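# Slide the door fully open without knocking anything over

## Task

Push the sliding door all the way to its fully open end stop so that it stays open by itself, with no robot part holding it there. Moving it fast enough to slam into either end counts as failure. The coffee table must still be standing upright when the scene ends. The robot itself must not topple or finish leaning.

## Robot and tools

ROBOT. A LinearBot: a base that can drive in any direction and carries a column about 1.75 m high. A carriage rides 1.0 m up and down the column (lift_m) and holds two identical six-joint arms, each with a two-finger gripper. Arm bases sit about 0.57 m + lift_m above the floor, and some carriage parts extend roughly 0.15 m beneath them. A hand reaches 0.78 m from its shoulder but only about 0.38 m lower than its arm base. A hand is about 0.16 m long and 0.1 m wide, or 0.14 m with fingers open. Parked arm joints 1-6: 0, 0.05, 0.05, 1.45, 0, 0. With both parked the footprint is about 0.95 m wide by 0.7 m long. Wheel motors are strong (7 N m). Loose objects may occasionally get a short push from outside.

CAMERAS. carriage_camera is fixed on the carriage, facing forward and tilted about 20 degrees down. left_wrist_camera and right_wrist_camera look out beyond the fingertips. The carriage camera and parked fingertips can be up to about 0.45 m above the arm bases.

FRAMES. Base frame: origin on the floor below the base centre, x forward, y left, z up. left_hand and right_hand are reported in it, each as the midpoint between that hand's pads. quat_wxyz rotates base axes into hand axes; hand z runs along the fingers, and the fingers open along hand y. A hand pointing straight up with joints 1, 5 and 6 at 0 reads (1, 0, 0, 0). The odometry frame is the base frame at scene start. base_odometry counts wheel rotation only, so slip appears as travel; heading is positive to the left, -3.142 to 3.142. Hand readings can be off, more so when the arm is stretched.

execute_actions. Arguments: actions (a list holding one action or none) and cameras (list from carriage_camera, left_wrist_camera, right_wrist_camera, all; missing, null or ["all"] gives every camera, [] gives none). An action has base, joints, or both; all its motions begin together. base takes exactly one key, each a relative offset from where the base last measured itself in the latest state report: translate_m, metres along x, forward positive, -2 to 2; strafe_m, metres sideways, left positive, -2 to 2; rotate_rad, radians in place, counter-clockwise (left) positive, -6.3 to 6.3. joints is one dictionary keyed by joint name, each value an absolute target: lift_m 0 to 1 m (±0.004); for each arm (prefix left_ or right_, identical ranges): joint1_rad -2.617 to 3.054 (±0.02), yaw about vertical, 0 forward, positive left; joint2_rad 0 to 3.141 (±0.055), shoulder, 0 upper arm level pointing back, 1.57 vertical, 3.14 level pointing forward; joint3_rad 0 to 3.141 (±0.055), elbow, 0 folded, 3.14 straight; joint4_rad -1.57 to 1.57 (±0.04), wrist pitch, positive lifts fingertips; joint5_rad -1.57 to 1.57 (±0.02), wrist yaw, positive swings fingertips to the right (opposite sense to joint1); joint6_rad -2.094 to 2.094 (±0.02), roll about the finger axis, positive clockwise viewed from the forearm; gripper_m 0 to 0.093 (±0.004), pad gap in metres. Any action is capped at 15 s. Joints or base left out may keep pushing toward their previous target without the status showing it. An unknown key or out-of-range value rejects the whole call and nothing moves. If a result reports a stop, the remaining execute_actions, wait and finished_scene calls in that same reply are skipped. An empty list just returns state and images.

wait(seconds, 0 to 10): nothing new is commanded; returns the same as an empty execute_actions.

zoom_image(camera, region): region is [x0, y0, x1, y1] in pixels of that camera's latest full image, origin top-left, no larger than 504 by 504.

finished_scene(scene): give the current scene's integer number; irreversible, and the result tells whether the task succeeded. Replying without any tool call ends everything.

RESULT LINES. pictures lists cameras in image order. base_status and joint_status: done (for the base, wheels turned the commanded amount, slip included; a 1-2 mm move may stop short yet say done); off_target (resting away from target, possibly still pushing; a gripper holding something usually shows this); contact_stop or time_out (old target dropped, holds where it stopped); joint command not followed, usually with a cause: line, and per-joint not_followed, meaning a self-collision check withheld that arm's targets (gripper targets still run; withheld targets may be retried on later actions); limit_stop_at_motor_heat after a heat stop (resend the target). on_its_own covers what the call did not command; its held at is a target, not a position. motor_effort gives percent of maximum, positive toward higher joint values, with the action's peak in brackets; readings carry fixed per-motor errors and noise. A lift effort that keeps dropping while lowering means a hand or load is resting on something. drive_wheels is the hardest wheel, sign irrelevant; if at rest it stays above its free-move value, the base is pressing on something. Joint torques follow joint order, are nonzero in free air, and have offsets and noise. Motor temperatures lists each arm's joints. MOTOR HOT appears from 75 °C; 90 °C stops that arm for 10 s; at 100 °C the arm goes limp and drops; both are reported as OVER-TEMPERATURE FAULT. ARM HIT means an arm struck the robot itself hard.

CAUTIONS. Stretched arms heat quickly even empty, so keep them out only briefly. The robot can tip and never recover, most easily with the carriage high, arms extended, a load held, while pulling, or on a sudden stop; only images reveal leaning. Contact stops trigger late or not at all, the base may coast up to about 0.3 m after an arm touches something, and arms themselves have no contact stop and snap to target once freed. After a blocked drive, back off about 0.2 m the way you came (or turn back), repeat if still pressed, then retry. Avoid passing under a table edge that the column would hit, and never reverse into one. Never let the two arms collide or press on each other; to free a withheld arm, move it clear alone first, then the other arm in a later action. Move the door gently to its open stop and release it so it stays open without support, and keep clear of the coffee table.

Each tool is called after "Request:" as name(argument=value, ...) on one line, values as JSON.

## Session

Request:
execute_actions(actions=[])

Scene clock: 0.00 s.
Joint torques (N m, as the arm reports them, + toward a larger angle): no reading
Motor temperatures (°C, as the motors report them): left_arm=[27 30 27 31 27 30] | right_arm=[29 26 28 27 27 29]
base_odometry: x=+0.000 y=+0.000 heading=+0.000 (m, m, rad; odometry frame)
base_status: not commanded
joint_positions: lift_m=+0.298 left_joint1_rad=-0.012 left_joint2_rad=+0.042 left_joint3_rad=+0.021 left_joint4_rad=+1.439 left_joint5_rad=+0.013 left_joint6_rad=-0.009 left_gripper_m=+0.094 right_joint1_rad=-0.001 right_joint2_rad=+0.038 right_joint3_rad=+0.044 right_joint4_rad=+1.420 right_joint5_rad=-0.036 right_joint6_rad=+0.001 right_gripper_m=+0.094
joint_status: not commanded
motor_effort: lift_m=+22 drive_wheels=-2 (%)
left_hand: x=+0.3169 y=+0.3259 z=+1.3192 quat_wxyz=(+0.997, +0.006, +0.076, -0.011) (m; base frame)
right_hand: x=+0.3135 y=-0.3224 z=+1.3249 quat_wxyz=(+0.997, -0.018, +0.072, +0.001) (m; base frame)
pictures: carriage_camera, left_wrist_camera, right_wrist_camera
Images, in order (width x height): carriage_camera 504x504, left_wrist_camera 504x504, right_wrist_camera 504x504.

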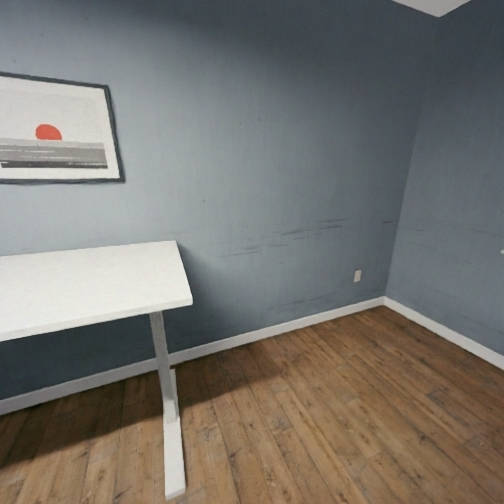

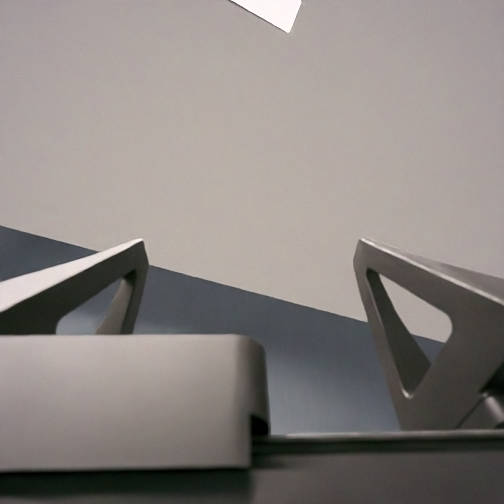

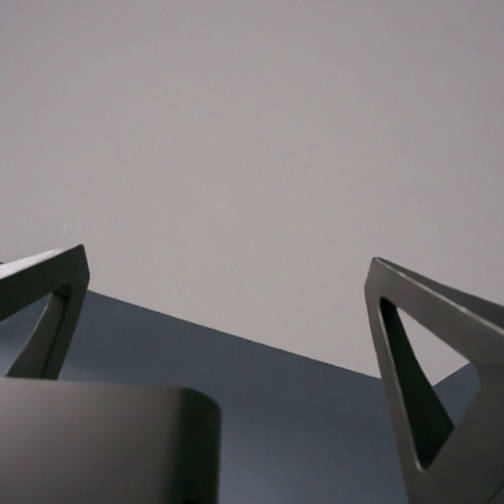

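Request:
execute_actions(actions=[{"base":{"rotate_rad":-1.5}}], cameras=["carriage_camera"])

Request:
execute_actions(actions=[{"base":{"rotate_rad":-1.5}}], cameras=["carriage_camera"])

Request:
execute_actions(actions=[{"base":{"rotate_rad":-1.5}}], cameras=["carriage_camera"])

Scene clock: 5.00 s.
Joint torques (N m, as the arm reports them, + toward a larger angle): left_arm=[ 0.04  3.71  5.73 -0.02  0.09 -0.01] | right_arm=[-0.22  3.76  5.81 -0.06 -0.03  0.02]
Motor temperatures (°C, as the motors report them): left_arm=[27 30 27 31 27 30] | right_arm=[29 27 28 27 27 29]
base_odometry: x=+0.000 y=+0.000 heading=-1.500 (m, m, rad; odometry frame)
base_status: done
joint_positions: lift_m=+0.298 left_joint1_rad=-0.012 left_joint2_rad=+0.042 left_joint3_rad=+0.021 left_joint4_rad=+1.439 left_joint5_rad=+0.013 left_joint6_rad=-0.009 left_gripper_m=+0.094 right_joint1_rad=-0.001 right_joint2_rad=+0.038 right_joint3_rad=+0.044 right_joint4_rad=+1.420 right_joint5_rad=-0.036 right_joint6_rad=+0.001 right_gripper_m=+0.094
joint_status: not commanded
motor_effort: lift_m=+22(22) drive_wheels=+4(12) (%)
left_hand: x=+0.3169 y=+0.3259 z=+1.3192 quat_wxyz=(+0.997, +0.006, +0.076, -0.011) (m; base frame)
right_hand: x=+0.3136 y=-0.3224 z=+1.3249 quat_wxyz=(+0.997, -0.018, +0.073, +0.001) (m; base frame)
pictures: carriage_camera
Images, in order (width x height): carriage_camera 504x504.

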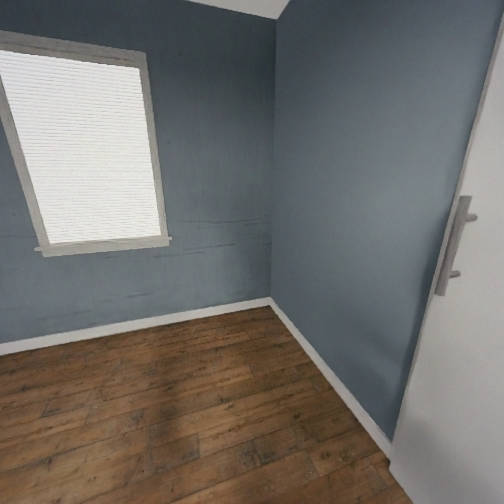

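Scene clock: 8.03 s.
Joint torques (N m, as the arm reports them, + toward a larger angle): left_arm=[-0.05  3.57  5.71 -0.07  0.04  0.02] | right_arm=[-0.21  3.65  5.79 -0.05 -0.05 -0.01]
Motor temperatures (°C, as the motors report them): left_arm=[27 31 27 31 27 30] | right_arm=[29 27 29 27 27 29]
base_odometry: x=+0.000 y=+0.000 heading=-3.000 (m, m, rad; odometry frame)
base_status: done
joint_positions: lift_m=+0.298 left_joint1_rad=-0.012 left_joint2_rad=+0.042 left_joint3_rad=+0.021 left_joint4_rad=+1.439 left_joint5_rad=+0.013 left_joint6_rad=-0.009 left_gripper_m=+0.094 right_joint1_rad=-0.001 right_joint2_rad=+0.038 right_joint3_rad=+0.044 right_joint4_rad=+1.420 right_joint5_rad=-0.036 right_joint6_rad=+0.001 right_gripper_m=+0.094
joint_status: not commanded
motor_effort: lift_m=+22(22) drive_wheels=+4(13) (%)
left_hand: x=+0.3169 y=+0.3259 z=+1.3192 quat_wxyz=(+0.997, +0.006, +0.076, -0.011) (m; base frame)
right_hand: x=+0.3136 y=-0.3224 z=+1.3249 quat_wxyz=(+0.997, -0.018, +0.073, +0.001) (m; base frame)
pictures: carriage_camera
Images, in order (width x height): carriage_camera 504x504.

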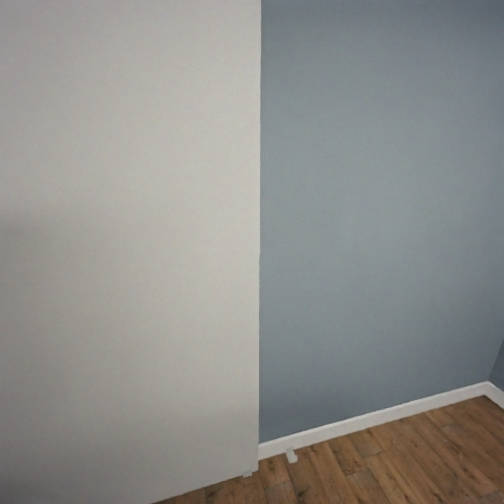

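Scene clock: 11.07 s.
Joint torques (N m, as the arm reports them, + toward a larger angle): left_arm=[-0.09  3.79  5.77 -0.03  0.1   0.01] | right_arm=[-0.24  3.77  5.85 -0.05 -0.04 -0.01]
Motor temperatures (°C, as the motors report them): left_arm=[27 31 28 31 27 30] | right_arm=[29 27 29 27 27 29]
base_odometry: x=+0.000 y=+0.000 heading=+1.784 (m, m, rad; odometry frame)
base_status: done
joint_positions: lift_m=+0.298 left_joint1_rad=-0.012 left_joint2_rad=+0.042 left_joint3_rad=+0.021 left_joint4_rad=+1.439 left_joint5_rad=+0.013 left_joint6_rad=-0.009 left_gripper_m=+0.094 right_joint1_rad=-0.001 right_joint2_rad=+0.038 right_joint3_rad=+0.044 right_joint4_rad=+1.420 right_joint5_rad=-0.036 right_joint6_rad=+0.001 right_gripper_m=+0.094
joint_status: not commanded
motor_effort: lift_m=+22(22) drive_wheels=+4(12) (%)
left_hand: x=+0.3169 y=+0.3259 z=+1.3192 quat_wxyz=(+0.997, +0.006, +0.076, -0.011) (m; base frame)
right_hand: x=+0.3136 y=-0.3225 z=+1.3249 quat_wxyz=(+0.997, -0.018, +0.073, +0.001) (m; base frame)
pictures: carriage_camera
Images, in order (width x height): carriage_camera 504x504.

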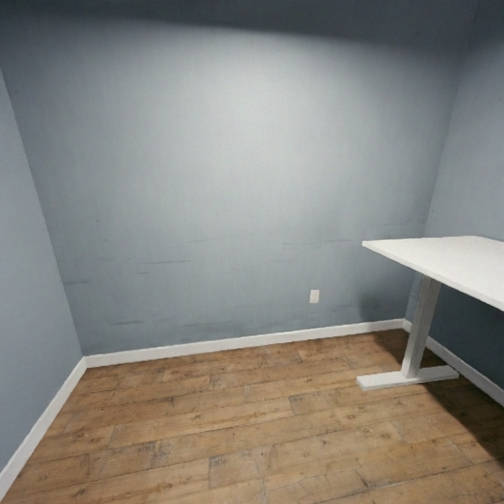

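Request:
execute_actions(actions=[{"base":{"rotate_rad":1.7}}])

Request:
execute_actions(actions=[{"base":{"translate_m":-0.7}}], cameras=["carriage_camera"])

Scene clock: 19.13 s.
Joint torques (N m, as the arm reports them, + toward a larger angle): left_arm=[-0.02  3.66  5.78 -0.08  0.09  0.02] | right_arm=[-0.22  3.59  5.84 -0.02 -0.03 -0.01]
Motor temperatures (°C, as the motors report them): left_arm=[27 31 28 31 27 30] | right_arm=[29 27 30 27 27 29]
base_odometry: x=+0.000 y=+0.000 heading=-2.800 (m, m, rad; odometry frame)
base_status: done
joint_positions: lift_m=+0.298 left_joint1_rad=-0.012 left_joint2_rad=+0.042 left_joint3_rad=+0.021 left_joint4_rad=+1.439 left_joint5_rad=+0.012 left_joint6_rad=-0.009 left_gripper_m=+0.094 right_joint1_rad=-0.001 right_joint2_rad=+0.038 right_joint3_rad=+0.044 right_joint4_rad=+1.418 right_joint5_rad=-0.036 right_joint6_rad=+0.001 right_gripper_m=+0.094
joint_status: not commanded
motor_effort: lift_m=+22(22) drive_wheels=+4(14) (%)
left_hand: x=+0.3170 y=+0.3260 z=+1.3192 quat_wxyz=(+0.997, +0.006, +0.076, -0.011) (m; base frame)
right_hand: x=+0.3139 y=-0.3225 z=+1.3248 quat_wxyz=(+0.997, -0.018, +0.073, +0.001) (m; base frame)
pictures: carriage_camera, left_wrist_camera, right_wrist_camera
Images, in order (width x height): carriage_camera 504x504, left_wrist_camera 504x504, right_wrist_camera 504x504.

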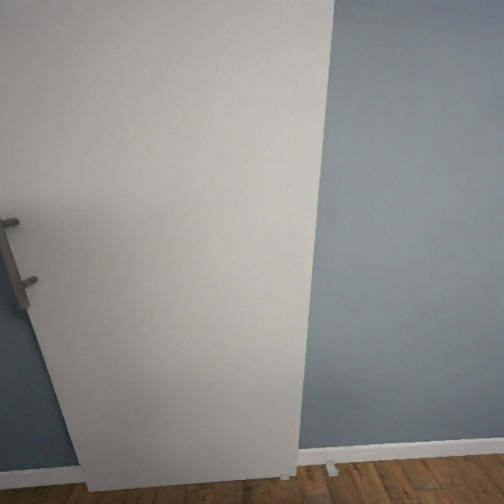

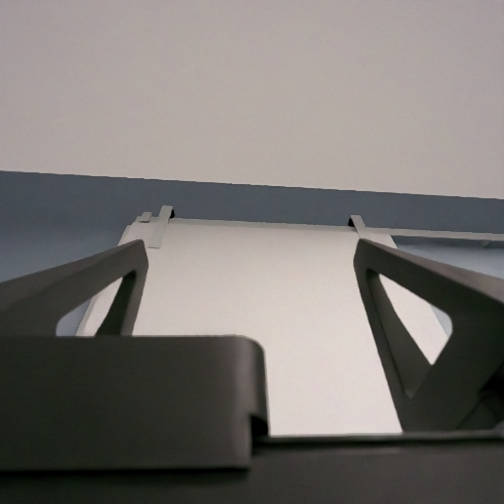

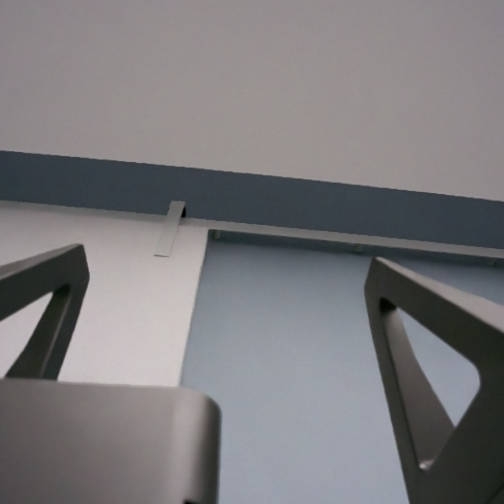

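Scene clock: 22.77 s.
Joint torques (N m, as the arm reports them, + toward a larger angle): left_arm=[ 0.03  3.59  5.77 -0.02  0.06 -0.01] | right_arm=[-0.2   3.67  5.79 -0.02 -0.04  0.  ]
Motor temperatures (°C, as the motors report them): left_arm=[27 31 28 31 27 30] | right_arm=[29 28 30 27 27 29]
base_odometry: x=+0.659 y=+0.235 heading=-2.799 (m, m, rad; odometry frame)
base_status: done
joint_positions: lift_m=+0.298 left_joint1_rad=-0.012 left_joint2_rad=+0.042 left_joint3_rad=+0.021 left_joint4_rad=+1.439 left_joint5_rad=+0.012 left_joint6_rad=-0.009 left_gripper_m=+0.094 right_joint1_rad=-0.001 right_joint2_rad=+0.038 right_joint3_rad=+0.044 right_joint4_rad=+1.419 right_joint5_rad=-0.036 right_joint6_rad=+0.001 right_gripper_m=+0.094
joint_status: not commanded
motor_effort: lift_m=+22(22) drive_wheels=-6(16) (%)
left_hand: x=+0.3170 y=+0.3260 z=+1.3192 quat_wxyz=(+0.997, +0.006, +0.076, -0.011) (m; base frame)
right_hand: x=+0.3137 y=-0.3225 z=+1.3249 quat_wxyz=(+0.997, -0.018, +0.073, +0.001) (m; base frame)
pictures: carriage_camera
Images, in order (width x height): carriage_camera 504x504.

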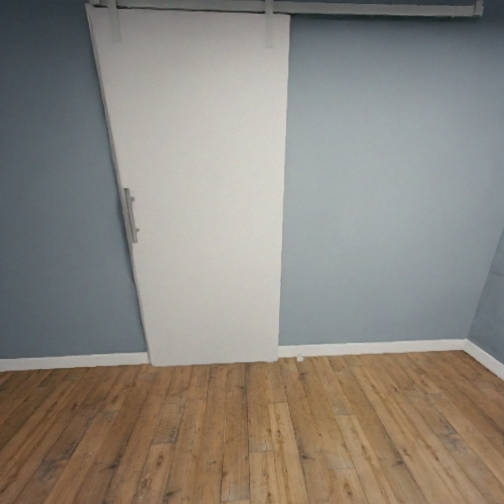

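Request:
zoom_image(camera="carriage_camera", region=[240,320,340,390])

Request:
zoom_image(camera="carriage_camera", region=[90,170,190,270])

Region (240, 320, 340, 390) of carriage_camera's 504x504 image, scaled by 5.040, with more detail than that image has; it fills the top 353 rows of this view, and the rest is white.

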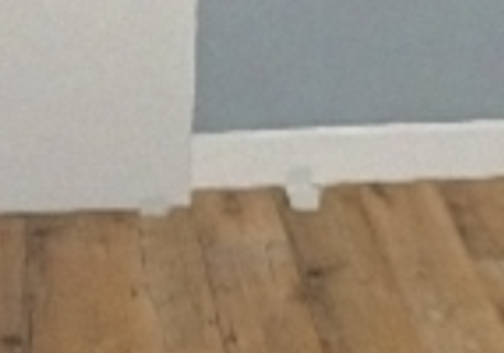

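Region (90, 170, 190, 270) of carriage_camera's 504x504 image, scaled by 5.040, with more detail than that image has.

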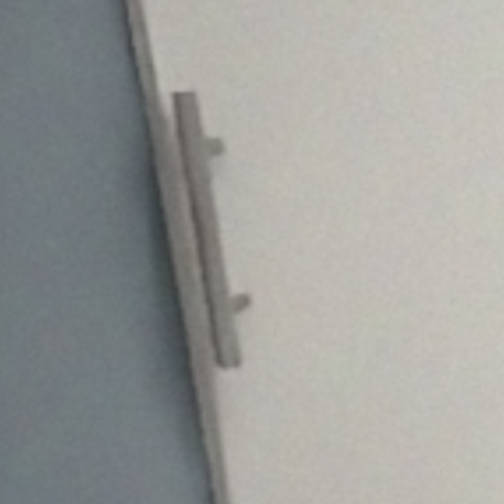

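Request:
execute_actions(actions=[{"base":{"strafe_m":0.35},"joints":{"left_joint2_rad":1.0,"left_joint3_rad":1.0,"left_joint4_rad":0,"left_gripper_m":0.0,"lift_m":0.2}}])

Scene clock: 30.37 s.
Joint torques (N m, as the arm reports them, + toward a larger angle): left_arm=[-0.25 -2.29  7.94  2.48  0.04  0.01] | right_arm=[-0.29  3.73  5.66 -0.05 -0.02 -0.02]
Motor temperatures (°C, as the motors report them): left_arm=[27 31 29 31 27 30] | right_arm=[29 28 31 27 27 29]
base_odometry: x=+0.718 y=+0.073 heading=-2.801 (m, m, rad; odometry frame)
base_status: strafe_m contact_stop (by the wheels' count: +0.173 of +0.350)
joint_positions: lift_m=+0.200 left_joint1_rad=-0.010 left_joint2_rad=+1.000 left_joint3_rad=+0.998 left_joint4_rad=+0.010 left_joint5_rad=+0.011 left_joint6_rad=-0.009 left_gripper_m=+0.000 right_joint1_rad=-0.001 right_joint2_rad=+0.038 right_joint3_rad=+0.047 right_joint4_rad=+1.419 right_joint5_rad=-0.039 right_joint6_rad=+0.001 right_gripper_m=+0.094
joint_status: all done
motor_effort: lift_m=+22(20) drive_wheels=+1(115) (%)
left_hand: x=+0.6454 y=+0.3229 z=+1.1961 quat_wxyz=(+0.710, +0.004, +0.704, -0.011) (m; base frame)
right_hand: x=+0.3127 y=-0.3219 z=+1.2279 quat_wxyz=(+0.997, -0.019, +0.071, +0.001) (m; base frame)
pictures: carriage_camera, left_wrist_camera, right_wrist_camera
Images, in order (width x height): carriage_camera 504x504, left_wrist_camera 504x504, right_wrist_camera 504x504.

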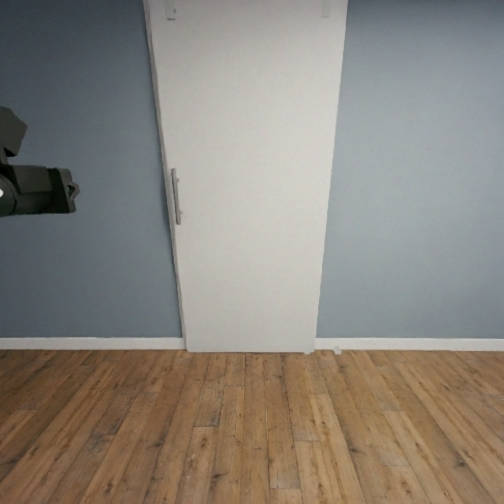

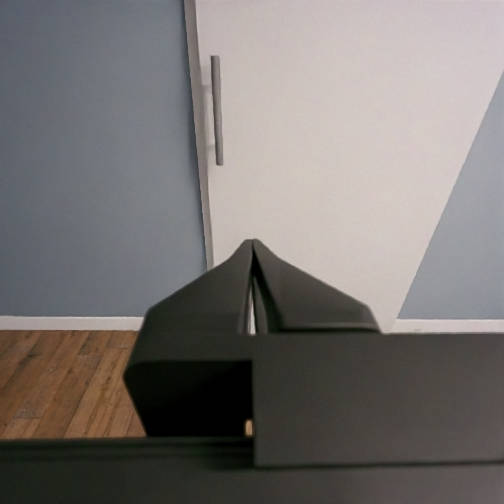

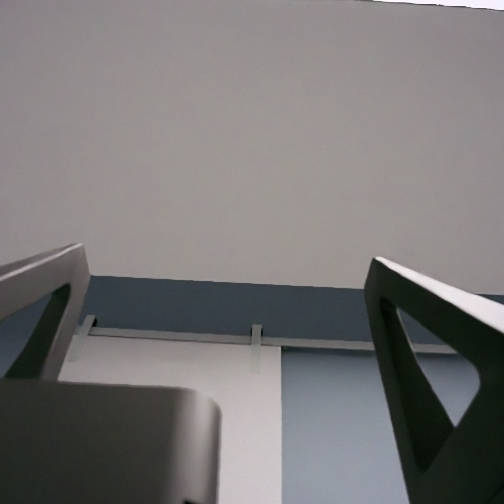

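Request:
execute_actions(actions=[{"base":{"translate_m":0.8}}], cameras=[])

Request:
execute_actions(actions=[{"base":{"strafe_m":0.2}}])

Scene clock: 37.63 s.
Joint torques (N m, as the arm reports them, + toward a larger angle): left_arm=[-0.09 -2.37  8.18  2.51  0.11 -0.02] | right_arm=[-0.31  3.69  5.56 -0.05 -0.01 -0.02]
Motor temperatures (°C, as the motors report them): left_arm=[27 31 30 33 27 30] | right_arm=[29 28 31 27 27 29]
base_odometry: x=-0.036 y=-0.195 heading=-2.800 (m, m, rad; odometry frame)
base_status: done
joint_positions: lift_m=+0.200 left_joint1_rad=-0.010 left_joint2_rad=+1.000 left_joint3_rad=+0.998 left_joint4_rad=+0.011 left_joint5_rad=+0.012 left_joint6_rad=-0.009 left_gripper_m=+0.000 right_joint1_rad=-0.001 right_joint2_rad=+0.038 right_joint3_rad=+0.047 right_joint4_rad=+1.418 right_joint5_rad=-0.039 right_joint6_rad=+0.001 right_gripper_m=+0.094
joint_status: not commanded
motor_effort: lift_m=+22(22) drive_wheels=-4(40) (%)
left_hand: x=+0.6454 y=+0.3229 z=+1.1963 quat_wxyz=(+0.710, +0.005, +0.704, -0.011) (m; base frame)
right_hand: x=+0.3129 y=-0.3220 z=+1.2279 quat_wxyz=(+0.997, -0.019, +0.072, +0.001) (m; base frame)
pictures: none
No camera images: the call's "cameras" was empty. Leave "cameras" out to get every camera's image.

Scene clock: 39.77 s.
Joint torques (N m, as the arm reports them, + toward a larger angle): left_arm=[-0.15 -2.25  7.94  2.51  0.05  0.02] | right_arm=[-0.31  3.67  5.54 -0.03 -0.03  0.  ]
Motor temperatures (°C, as the motors report them): left_arm=[27 31 30 33 27 30] | right_arm=[29 28 31 27 27 29]
base_odometry: x=+0.030 y=-0.384 heading=-2.801 (m, m, rad; odometry frame)
base_status: done
joint_positions: lift_m=+0.200 left_joint1_rad=-0.010 left_joint2_rad=+1.000 left_joint3_rad=+0.998 left_joint4_rad=+0.011 left_joint5_rad=+0.012 left_joint6_rad=-0.009 left_gripper_m=+0.000 right_joint1_rad=-0.001 right_joint2_rad=+0.038 right_joint3_rad=+0.047 right_joint4_rad=+1.418 right_joint5_rad=-0.038 right_joint6_rad=+0.001 right_gripper_m=+0.094
joint_status: not commanded
motor_effort: lift_m=+22(22) drive_wheels=-2(11) (%)
left_hand: x=+0.6454 y=+0.3229 z=+1.1963 quat_wxyz=(+0.710, +0.005, +0.704, -0.011) (m; base frame)
right_hand: x=+0.3129 y=-0.3221 z=+1.2279 quat_wxyz=(+0.997, -0.019, +0.072, +0.001) (m; base frame)
pictures: carriage_camera, left_wrist_camera, right_wrist_camera
Images, in order (width x height): carriage_camera 504x504, left_wrist_camera 504x504, right_wrist_camera 504x504.

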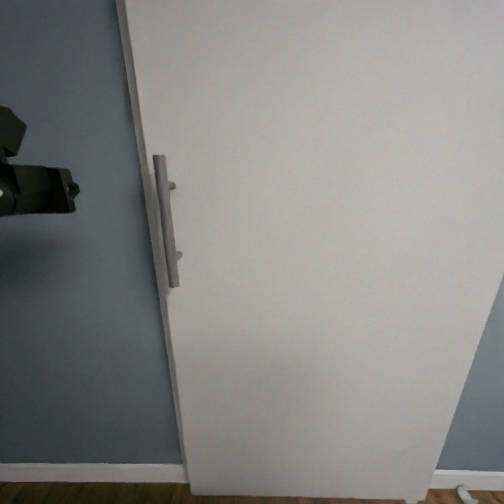

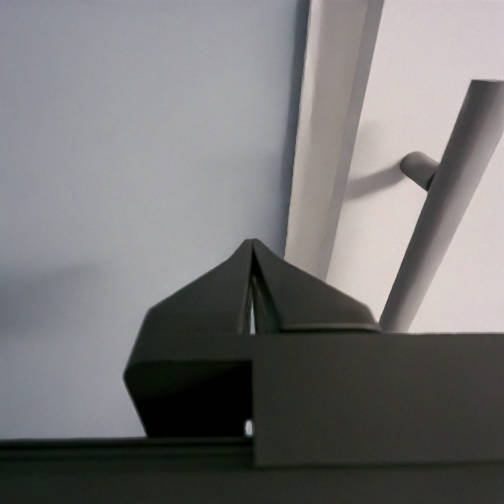

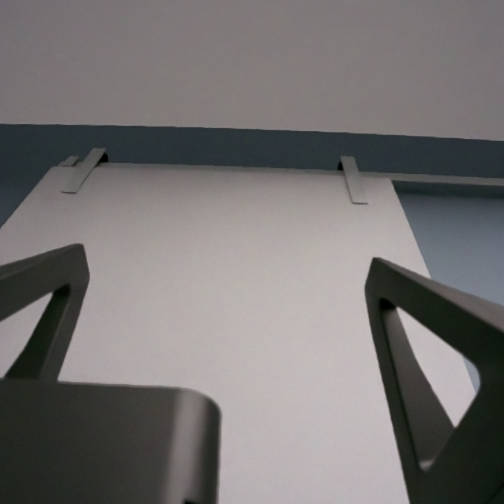

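Request:
execute_actions(actions=[{"base":{"translate_m":0.13},"joints":{"lift_m":0.14}}])

Request:
execute_actions(actions=[{"base":{"strafe_m":-0.15}}])

Scene clock: 44.73 s.
Joint torques (N m, as the arm reports them, + toward a larger angle): left_arm=[-0.31 -2.14  8.03  2.57  0.09 -0.02] | right_arm=[-0.26  3.67  5.65 -0.02 -0.04  0.  ]
Motor temperatures (°C, as the motors report them): left_arm=[27 31 31 34 27 30] | right_arm=[29 28 31 27 27 29]
base_odometry: x=-0.092 y=-0.427 heading=-2.800 (m, m, rad; odometry frame)
base_status: done
joint_positions: lift_m=+0.140 left_joint1_rad=-0.010 left_joint2_rad=+1.000 left_joint3_rad=+0.998 left_joint4_rad=+0.008 left_joint5_rad=+0.012 left_joint6_rad=-0.009 left_gripper_m=+0.000 right_joint1_rad=-0.001 right_joint2_rad=+0.038 right_joint3_rad=+0.047 right_joint4_rad=+1.420 right_joint5_rad=-0.037 right_joint6_rad=+0.001 right_gripper_m=+0.094
joint_status: all done
motor_effort: lift_m=+20(19) drive_wheels=-4(10) (%)
left_hand: x=+0.6453 y=+0.3229 z=+1.1361 quat_wxyz=(+0.709, +0.005, +0.705, -0.011) (m; base frame)
right_hand: x=+0.3126 y=-0.3222 z=+1.1681 quat_wxyz=(+0.997, -0.019, +0.071, +0.001) (m; base frame)
pictures: carriage_camera, left_wrist_camera, right_wrist_camera
Images, in order (width x height): carriage_camera 504x504, left_wrist_camera 504x504, right_wrist_camera 504x504.

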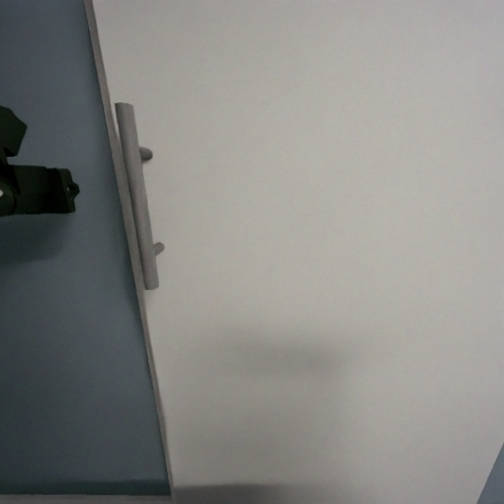

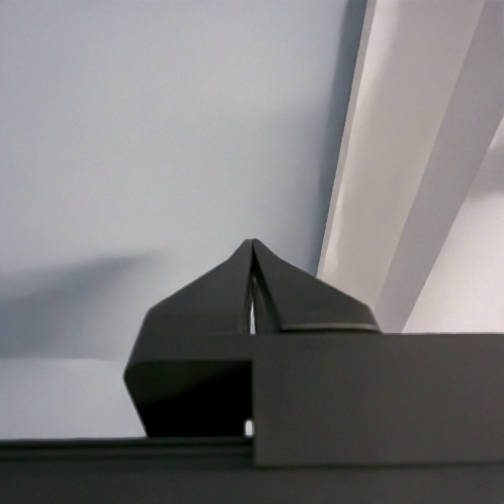

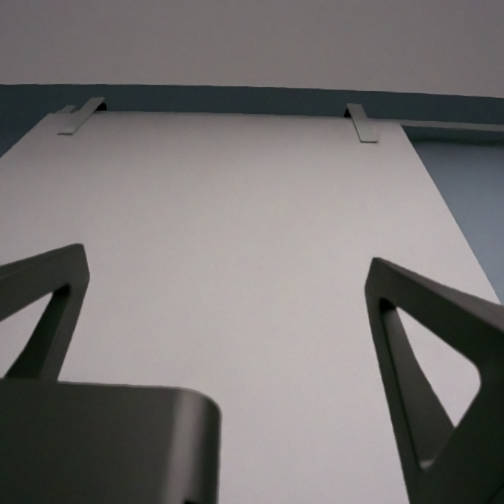

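Scene clock: 46.67 s.
Joint torques (N m, as the arm reports them, + toward a larger angle): left_arm=[-0.95 -2.35  7.84  2.57  0.1  -0.02] | right_arm=[-0.25  3.71  5.64 -0.05 -0.04 -0.01]
Motor temperatures (°C, as the motors report them): left_arm=[27 31 31 34 27 30] | right_arm=[29 28 31 27 27 29]
base_odometry: x=-0.139 y=-0.295 heading=-2.800 (m, m, rad; odometry frame)
base_status: strafe_m contact_stop (by the wheels' count: -0.140 of -0.150)
joint_positions: lift_m=+0.140 left_joint1_rad=-0.001 left_joint2_rad=+1.000 left_joint3_rad=+0.998 left_joint4_rad=+0.007 left_joint5_rad=+0.009 left_joint6_rad=-0.007 left_gripper_m=+0.000 right_joint1_rad=-0.001 right_joint2_rad=+0.038 right_joint3_rad=+0.047 right_joint4_rad=+1.420 right_joint5_rad=-0.036 right_joint6_rad=+0.001 right_gripper_m=+0.094
joint_status: not commanded
motor_effort: lift_m=+20(20) drive_wheels=-1(11) (%)
left_hand: x=+0.6454 y=+0.3266 z=+1.1359 quat_wxyz=(+0.709, +0.001, +0.705, -0.006) (m; base frame)
right_hand: x=+0.3126 y=-0.3224 z=+1.1681 quat_wxyz=(+0.997, -0.018, +0.071, +0.001) (m; base frame)
pictures: carriage_camera, left_wrist_camera, right_wrist_camera
Images, in order (width x height): carriage_camera 504x504, left_wrist_camera 504x504, right_wrist_camera 504x504.

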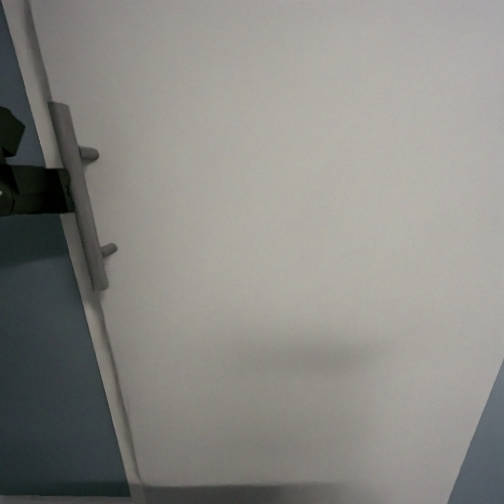

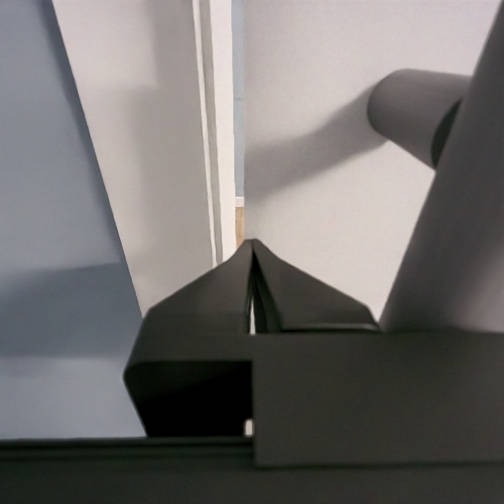

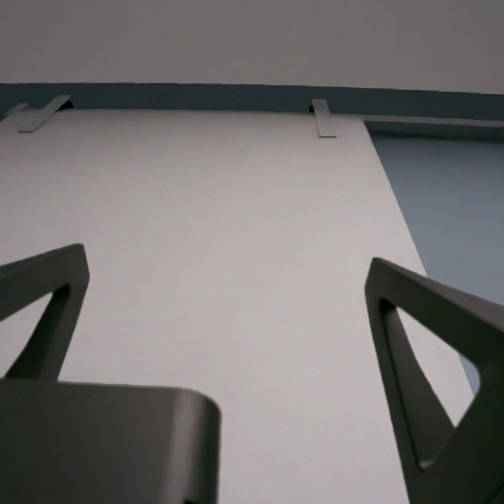

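Request:
execute_actions(actions=[{"base":{"strafe_m":-0.4},"joints":{"left_joint1_rad":-0.03}}])

Scene clock: 51.07 s.
Joint torques (N m, as the arm reports them, + toward a larger angle): left_arm=[-0.09  1.72  7.82  3.29 -0.12 -0.06] | right_arm=[-0.36  3.56  5.59 -0.05 -0.03 -0.01]
Motor temperatures (°C, as the motors report them): left_arm=[27 31 32 35 28 30] | right_arm=[29 28 31 27 27 29]
base_odometry: x=-0.274 y=+0.081 heading=-2.799 (m, m, rad; odometry frame)
base_status: done
joint_positions: lift_m=+0.140 left_joint1_rad=-0.030 left_joint2_rad=+0.948 left_joint3_rad=+0.998 left_joint4_rad=-0.055 left_joint5_rad=+0.028 left_joint6_rad=-0.006 left_gripper_m=+0.000 right_joint1_rad=-0.001 right_joint2_rad=+0.038 right_joint3_rad=+0.047 right_joint4_rad=+1.420 right_joint5_rad=-0.036 right_joint6_rad=+0.001 right_gripper_m=+0.094
joint_status: all done
motor_effort: lift_m=+20(20) drive_wheels=-3(12) (%)
left_hand: x=+0.6303 y=+0.3133 z=+1.1383 quat_wxyz=(+0.705, +0.018, +0.708, -0.023) (m; base frame)
right_hand: x=+0.3126 y=-0.3224 z=+1.1681 quat_wxyz=(+0.997, -0.018, +0.071, +0.001) (m; base frame)
pictures: carriage_camera, left_wrist_camera, right_wrist_camera
Images, in order (width x height): carriage_camera 504x504, left_wrist_camera 504x504, right_wrist_camera 504x504.

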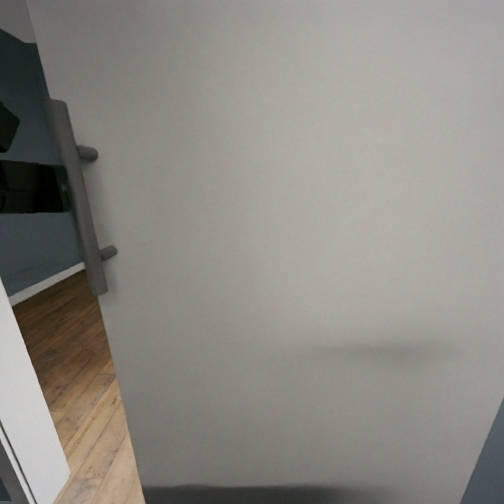

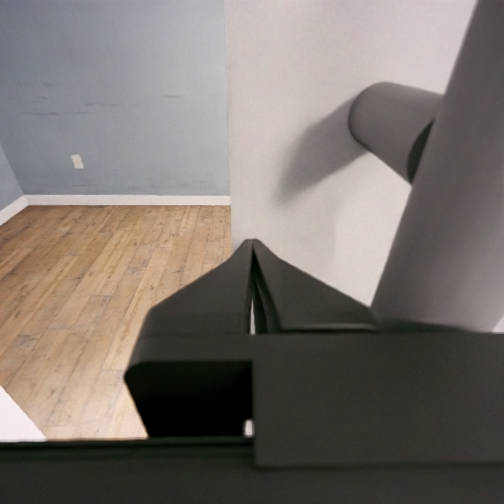

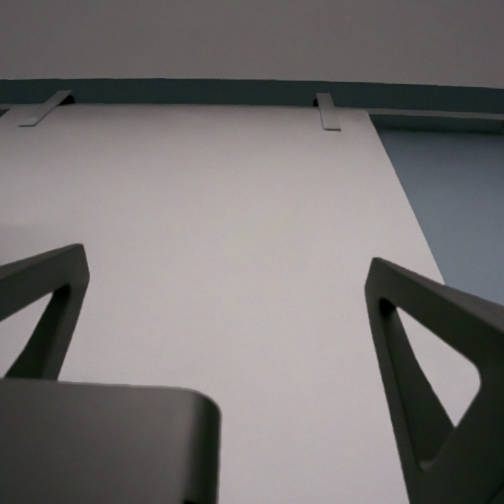

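Request:
execute_actions(actions=[{"base":{"translate_m":-0.035},"joints":{"left_joint1_rad":-0.03}}], cameras=[])

Request:
execute_actions(actions=[{"base":{"strafe_m":-0.25},"joints":{"left_joint1_rad":-0.03,"right_joint5_rad":0.7,"right_joint4_rad":1.1}}])

Scene clock: 54.20 s.
Joint torques (N m, as the arm reports them, + toward a larger angle): left_arm=[-0.18 -1.09  7.76  2.7   0.02 -0.05] | right_arm=[-0.31  3.67  5.59 -0.05 -0.06  0.  ]
Motor temperatures (°C, as the motors report them): left_arm=[27 31 32 36 28 30] | right_arm=[29 28 32 27 27 29]
base_odometry: x=-0.241 y=+0.093 heading=-2.799 (m, m, rad; odometry frame)
base_status: done
joint_positions: lift_m=+0.140 left_joint1_rad=-0.030 left_joint2_rad=+0.986 left_joint3_rad=+0.998 left_joint4_rad=-0.004 left_joint5_rad=+0.018 left_joint6_rad=-0.006 left_gripper_m=+0.000 right_joint1_rad=-0.001 right_joint2_rad=+0.038 right_joint3_rad=+0.047 right_joint4_rad=+1.419 right_joint5_rad=-0.036 right_joint6_rad=+0.001 right_gripper_m=+0.094
joint_status: all done
motor_effort: lift_m=+20(20) drive_wheels=-2(7) (%)
left_hand: x=+0.6412 y=+0.3147 z=+1.1379 quat_wxyz=(+0.710, +0.015, +0.704, -0.019) (m; base frame)
right_hand: x=+0.3127 y=-0.3224 z=+1.1681 quat_wxyz=(+0.997, -0.018, +0.071, +0.001) (m; base frame)
pictures: none
No camera images: the call's "cameras" was empty. Leave "cameras" out to get every camera's image.

Scene clock: 56.57 s.
Joint torques (N m, as the arm reports them, + toward a larger angle): left_arm=[-1.24 -0.88  7.83  2.75  0.16 -0.05] | right_arm=[-0.19  3.15  6.16  0.6  -0.43 -0.03]
Motor temperatures (°C, as the motors report them): left_arm=[27 31 32 36 28 30] | right_arm=[29 28 32 27 28 29]
base_odometry: x=-0.325 y=+0.329 heading=-2.800 (m, m, rad; odometry frame)
base_status: done
joint_positions: lift_m=+0.140 left_joint1_rad=-0.020 left_joint2_rad=+0.982 left_joint3_rad=+0.998 left_joint4_rad=-0.005 left_joint5_rad=+0.008 left_joint6_rad=-0.004 left_gripper_m=+0.000 right_joint1_rad=-0.001 right_joint2_rad=+0.038 right_joint3_rad=+0.047 right_joint4_rad=+1.104 right_joint5_rad=+0.697 right_joint6_rad=+0.001 right_gripper_m=+0.094
joint_status: all done
motor_effort: lift_m=+20(20) drive_wheels=-2(12) (%)
left_hand: x=+0.6402 y=+0.3201 z=+1.1390 quat_wxyz=(+0.711, +0.008, +0.703, -0.011) (m; base frame)
right_hand: x=+0.3686 y=-0.4390 z=+1.1095 quat_wxyz=(+0.915, +0.333, +0.213, -0.078) (m; base frame)
pictures: carriage_camera, left_wrist_camera, right_wrist_camera
Images, in order (width x height): carriage_camera 504x504, left_wrist_camera 504x504, right_wrist_camera 504x504.

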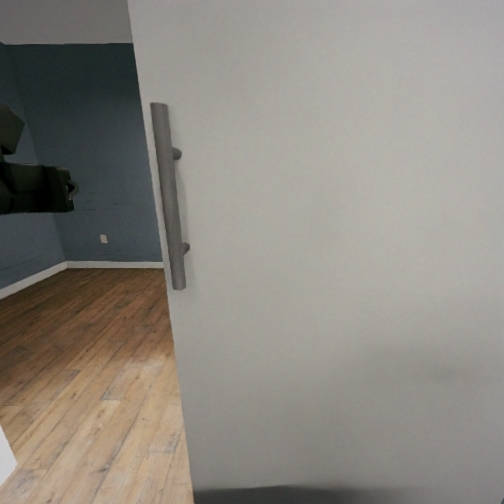

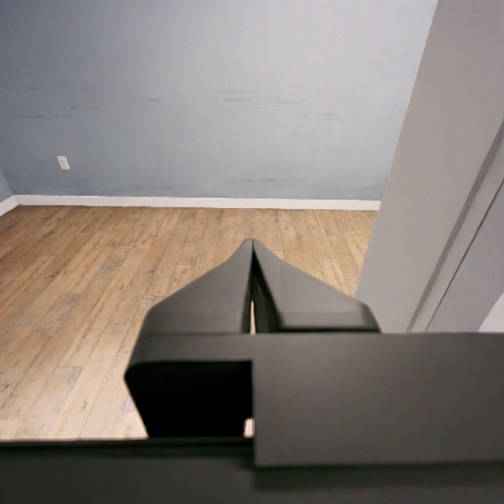

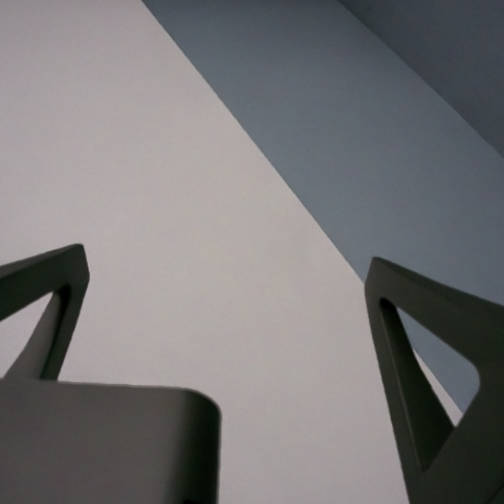

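Request:
execute_actions(actions=[{"base":{"strafe_m":-0.17},"joints":{"right_joint5_rad":0,"right_joint4_rad":1.4}}])

Scene clock: 62.00 s.
Joint torques (N m, as the arm reports them, + toward a larger angle): left_arm=[-0.98 -0.76  7.93  2.72  0.13 -0.01] | right_arm=[-0.23  3.59  5.59  0.08 -0.12  0.01]
Motor temperatures (°C, as the motors report them): left_arm=[27 31 32 37 28 30] | right_arm=[29 28 32 27 28 29]
base_odometry: x=-0.382 y=+0.489 heading=-2.800 (m, m, rad; odometry frame)
base_status: done
joint_positions: lift_m=+0.140 left_joint1_rad=-0.020 left_joint2_rad=+0.982 left_joint3_rad=+0.998 left_joint4_rad=-0.003 left_joint5_rad=+0.010 left_joint6_rad=-0.004 left_gripper_m=+0.000 right_joint1_rad=-0.001 right_joint2_rad=+0.038 right_joint3_rad=+0.047 right_joint4_rad=+1.394 right_joint5_rad=+0.005 right_joint6_rad=+0.001 right_gripper_m=+0.094
joint_status: all done
motor_effort: lift_m=+20(20) drive_wheels=-2(8) (%)
left_hand: x=+0.6402 y=+0.3198 z=+1.1396 quat_wxyz=(+0.712, +0.009, +0.702, -0.012) (m; base frame)
right_hand: x=+0.3187 y=-0.3294 z=+1.1673 quat_wxyz=(+0.997, +0.002, +0.084, +0.000) (m; base frame)
pictures: carriage_camera, left_wrist_camera, right_wrist_camera
Images, in order (width x height): carriage_camera 504x504, left_wrist_camera 504x504, right_wrist_camera 504x504.

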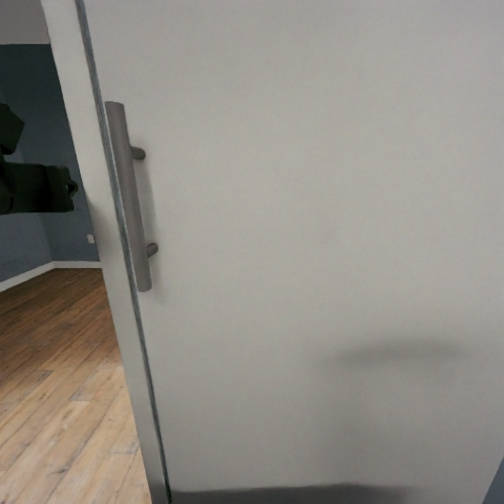

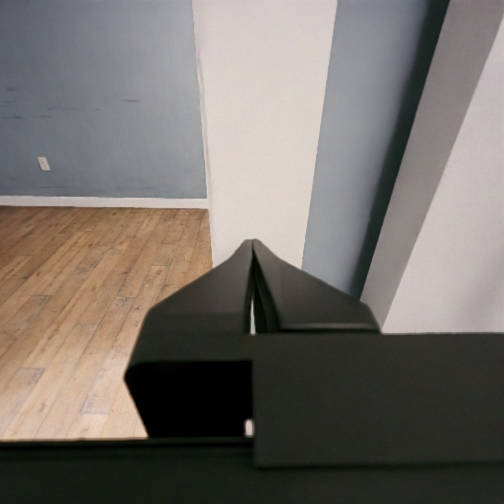

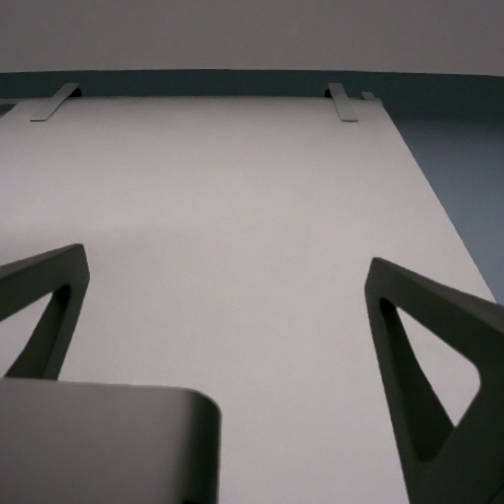

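Request:
execute_actions(actions=[{"base":{"strafe_m":-0.12}}])

Scene clock: 66.33 s.
Joint torques (N m, as the arm reports them, + toward a larger angle): left_arm=[-1.16 -0.97  7.89  2.69  0.28 -0.06] | right_arm=[-0.27  3.69  5.6   0.08 -0.1   0.  ]
Motor temperatures (°C, as the motors report them): left_arm=[27 31 33 37 28 30] | right_arm=[29 28 32 27 28 29]
base_odometry: x=-0.420 y=+0.598 heading=-2.800 (m, m, rad; odometry frame)
base_status: strafe_m contact_stop (by the wheels' count: -0.115 of -0.120)
joint_positions: lift_m=+0.140 left_joint1_rad=-0.018 left_joint2_rad=+0.982 left_joint3_rad=+0.998 left_joint4_rad=-0.001 left_joint5_rad=+0.001 left_joint6_rad=-0.004 left_gripper_m=+0.000 right_joint1_rad=-0.001 right_joint2_rad=+0.038 right_joint3_rad=+0.047 right_joint4_rad=+1.396 right_joint5_rad=+0.003 right_joint6_rad=+0.001 right_gripper_m=+0.094
joint_status: not commanded
motor_effort: lift_m=+20(20) drive_wheels=+0(11) (%)
left_hand: x=+0.6402 y=+0.3220 z=+1.1400 quat_wxyz=(+0.712, +0.005, +0.702, -0.008) (m; base frame)
right_hand: x=+0.3182 y=-0.3291 z=+1.1674 quat_wxyz=(+0.997, +0.001, +0.083, +0.000) (m; base frame)
pictures: carriage_camera, left_wrist_camera, right_wrist_camera
Images, in order (width x height): carriage_camera 504x504, left_wrist_camera 504x504, right_wrist_camera 504x504.

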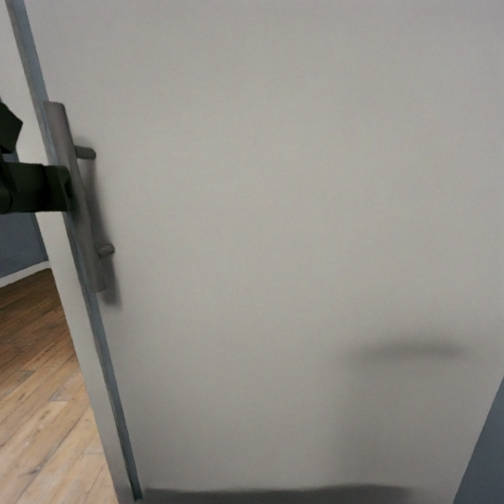

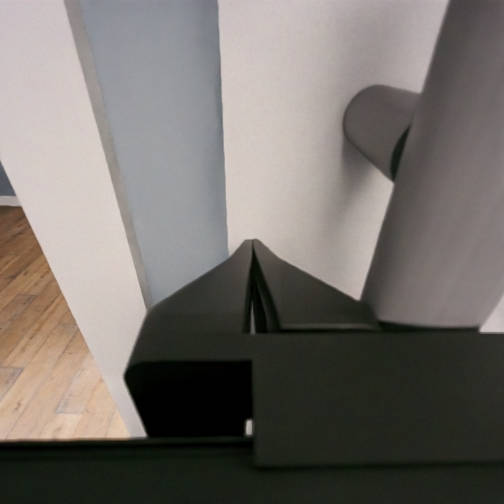

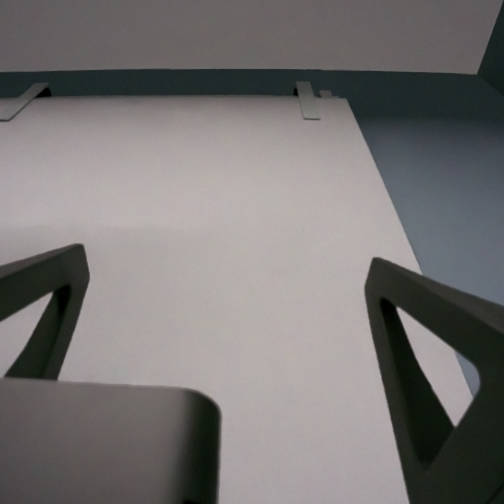

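Touching; one small push to confirm it is at the stop.

Request:
execute_actions(actions=[{"base":{"strafe_m":-0.025},"joints":{"left_joint1_rad":-0.03}}])

Request:
execute_actions(actions=[{"base":{"strafe_m":0.05},"joints":{"left_joint1_rad":-0.02}}])

Scene clock: 70.10 s.
Joint torques (N m, as the arm reports them, + toward a larger angle): left_arm=[-1.93 -0.77  7.9   2.76  0.47 -0.04] | right_arm=[-0.31  3.61  5.65  0.04 -0.09 -0.01]
Motor temperatures (°C, as the motors report them): left_arm=[27 31 33 38 28 30] | right_arm=[29 28 32 27 28 29]
base_odometry: x=-0.427 y=+0.620 heading=-2.800 (m, m, rad; odometry frame)
base_status: strafe_m contact_stop (by the wheels' count: -0.023 of -0.025)
joint_positions: lift_m=+0.140 left_joint1_rad=-0.011 left_joint2_rad=+0.982 left_joint3_rad=+0.998 left_joint4_rad=-0.002 left_joint5_rad=-0.029 left_joint6_rad=-0.003 left_gripper_m=+0.000 right_joint1_rad=-0.001 right_joint2_rad=+0.038 right_joint3_rad=+0.047 right_joint4_rad=+1.397 right_joint5_rad=+0.002 right_joint6_rad=+0.001 right_gripper_m=+0.094
joint_status: all done
motor_effort: lift_m=+20(20) drive_wheels=+1(8) (%)
left_hand: x=+0.6403 y=+0.3297 z=+1.1397 quat_wxyz=(+0.712, -0.008, +0.702, +0.005) (m; base frame)
right_hand: x=+0.3181 y=-0.3290 z=+1.1674 quat_wxyz=(+0.997, +0.001, +0.082, +0.000) (m; base frame)
pictures: carriage_camera, left_wrist_camera, right_wrist_camera
Images, in order (width x height): carriage_camera 504x504, left_wrist_camera 504x504, right_wrist_camera 504x504.

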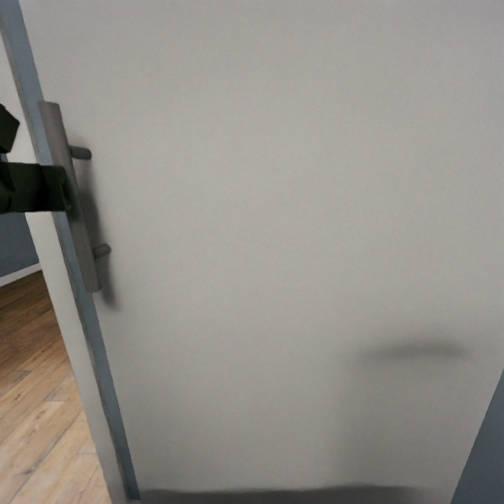

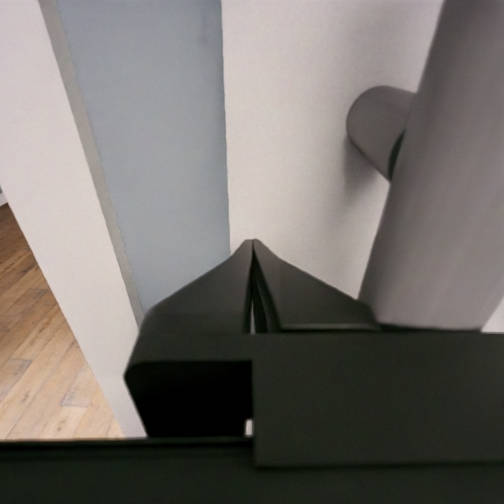

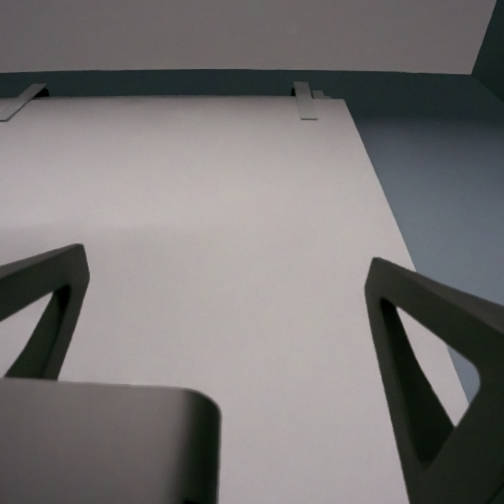

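not run: a stop came earlier in this reply.


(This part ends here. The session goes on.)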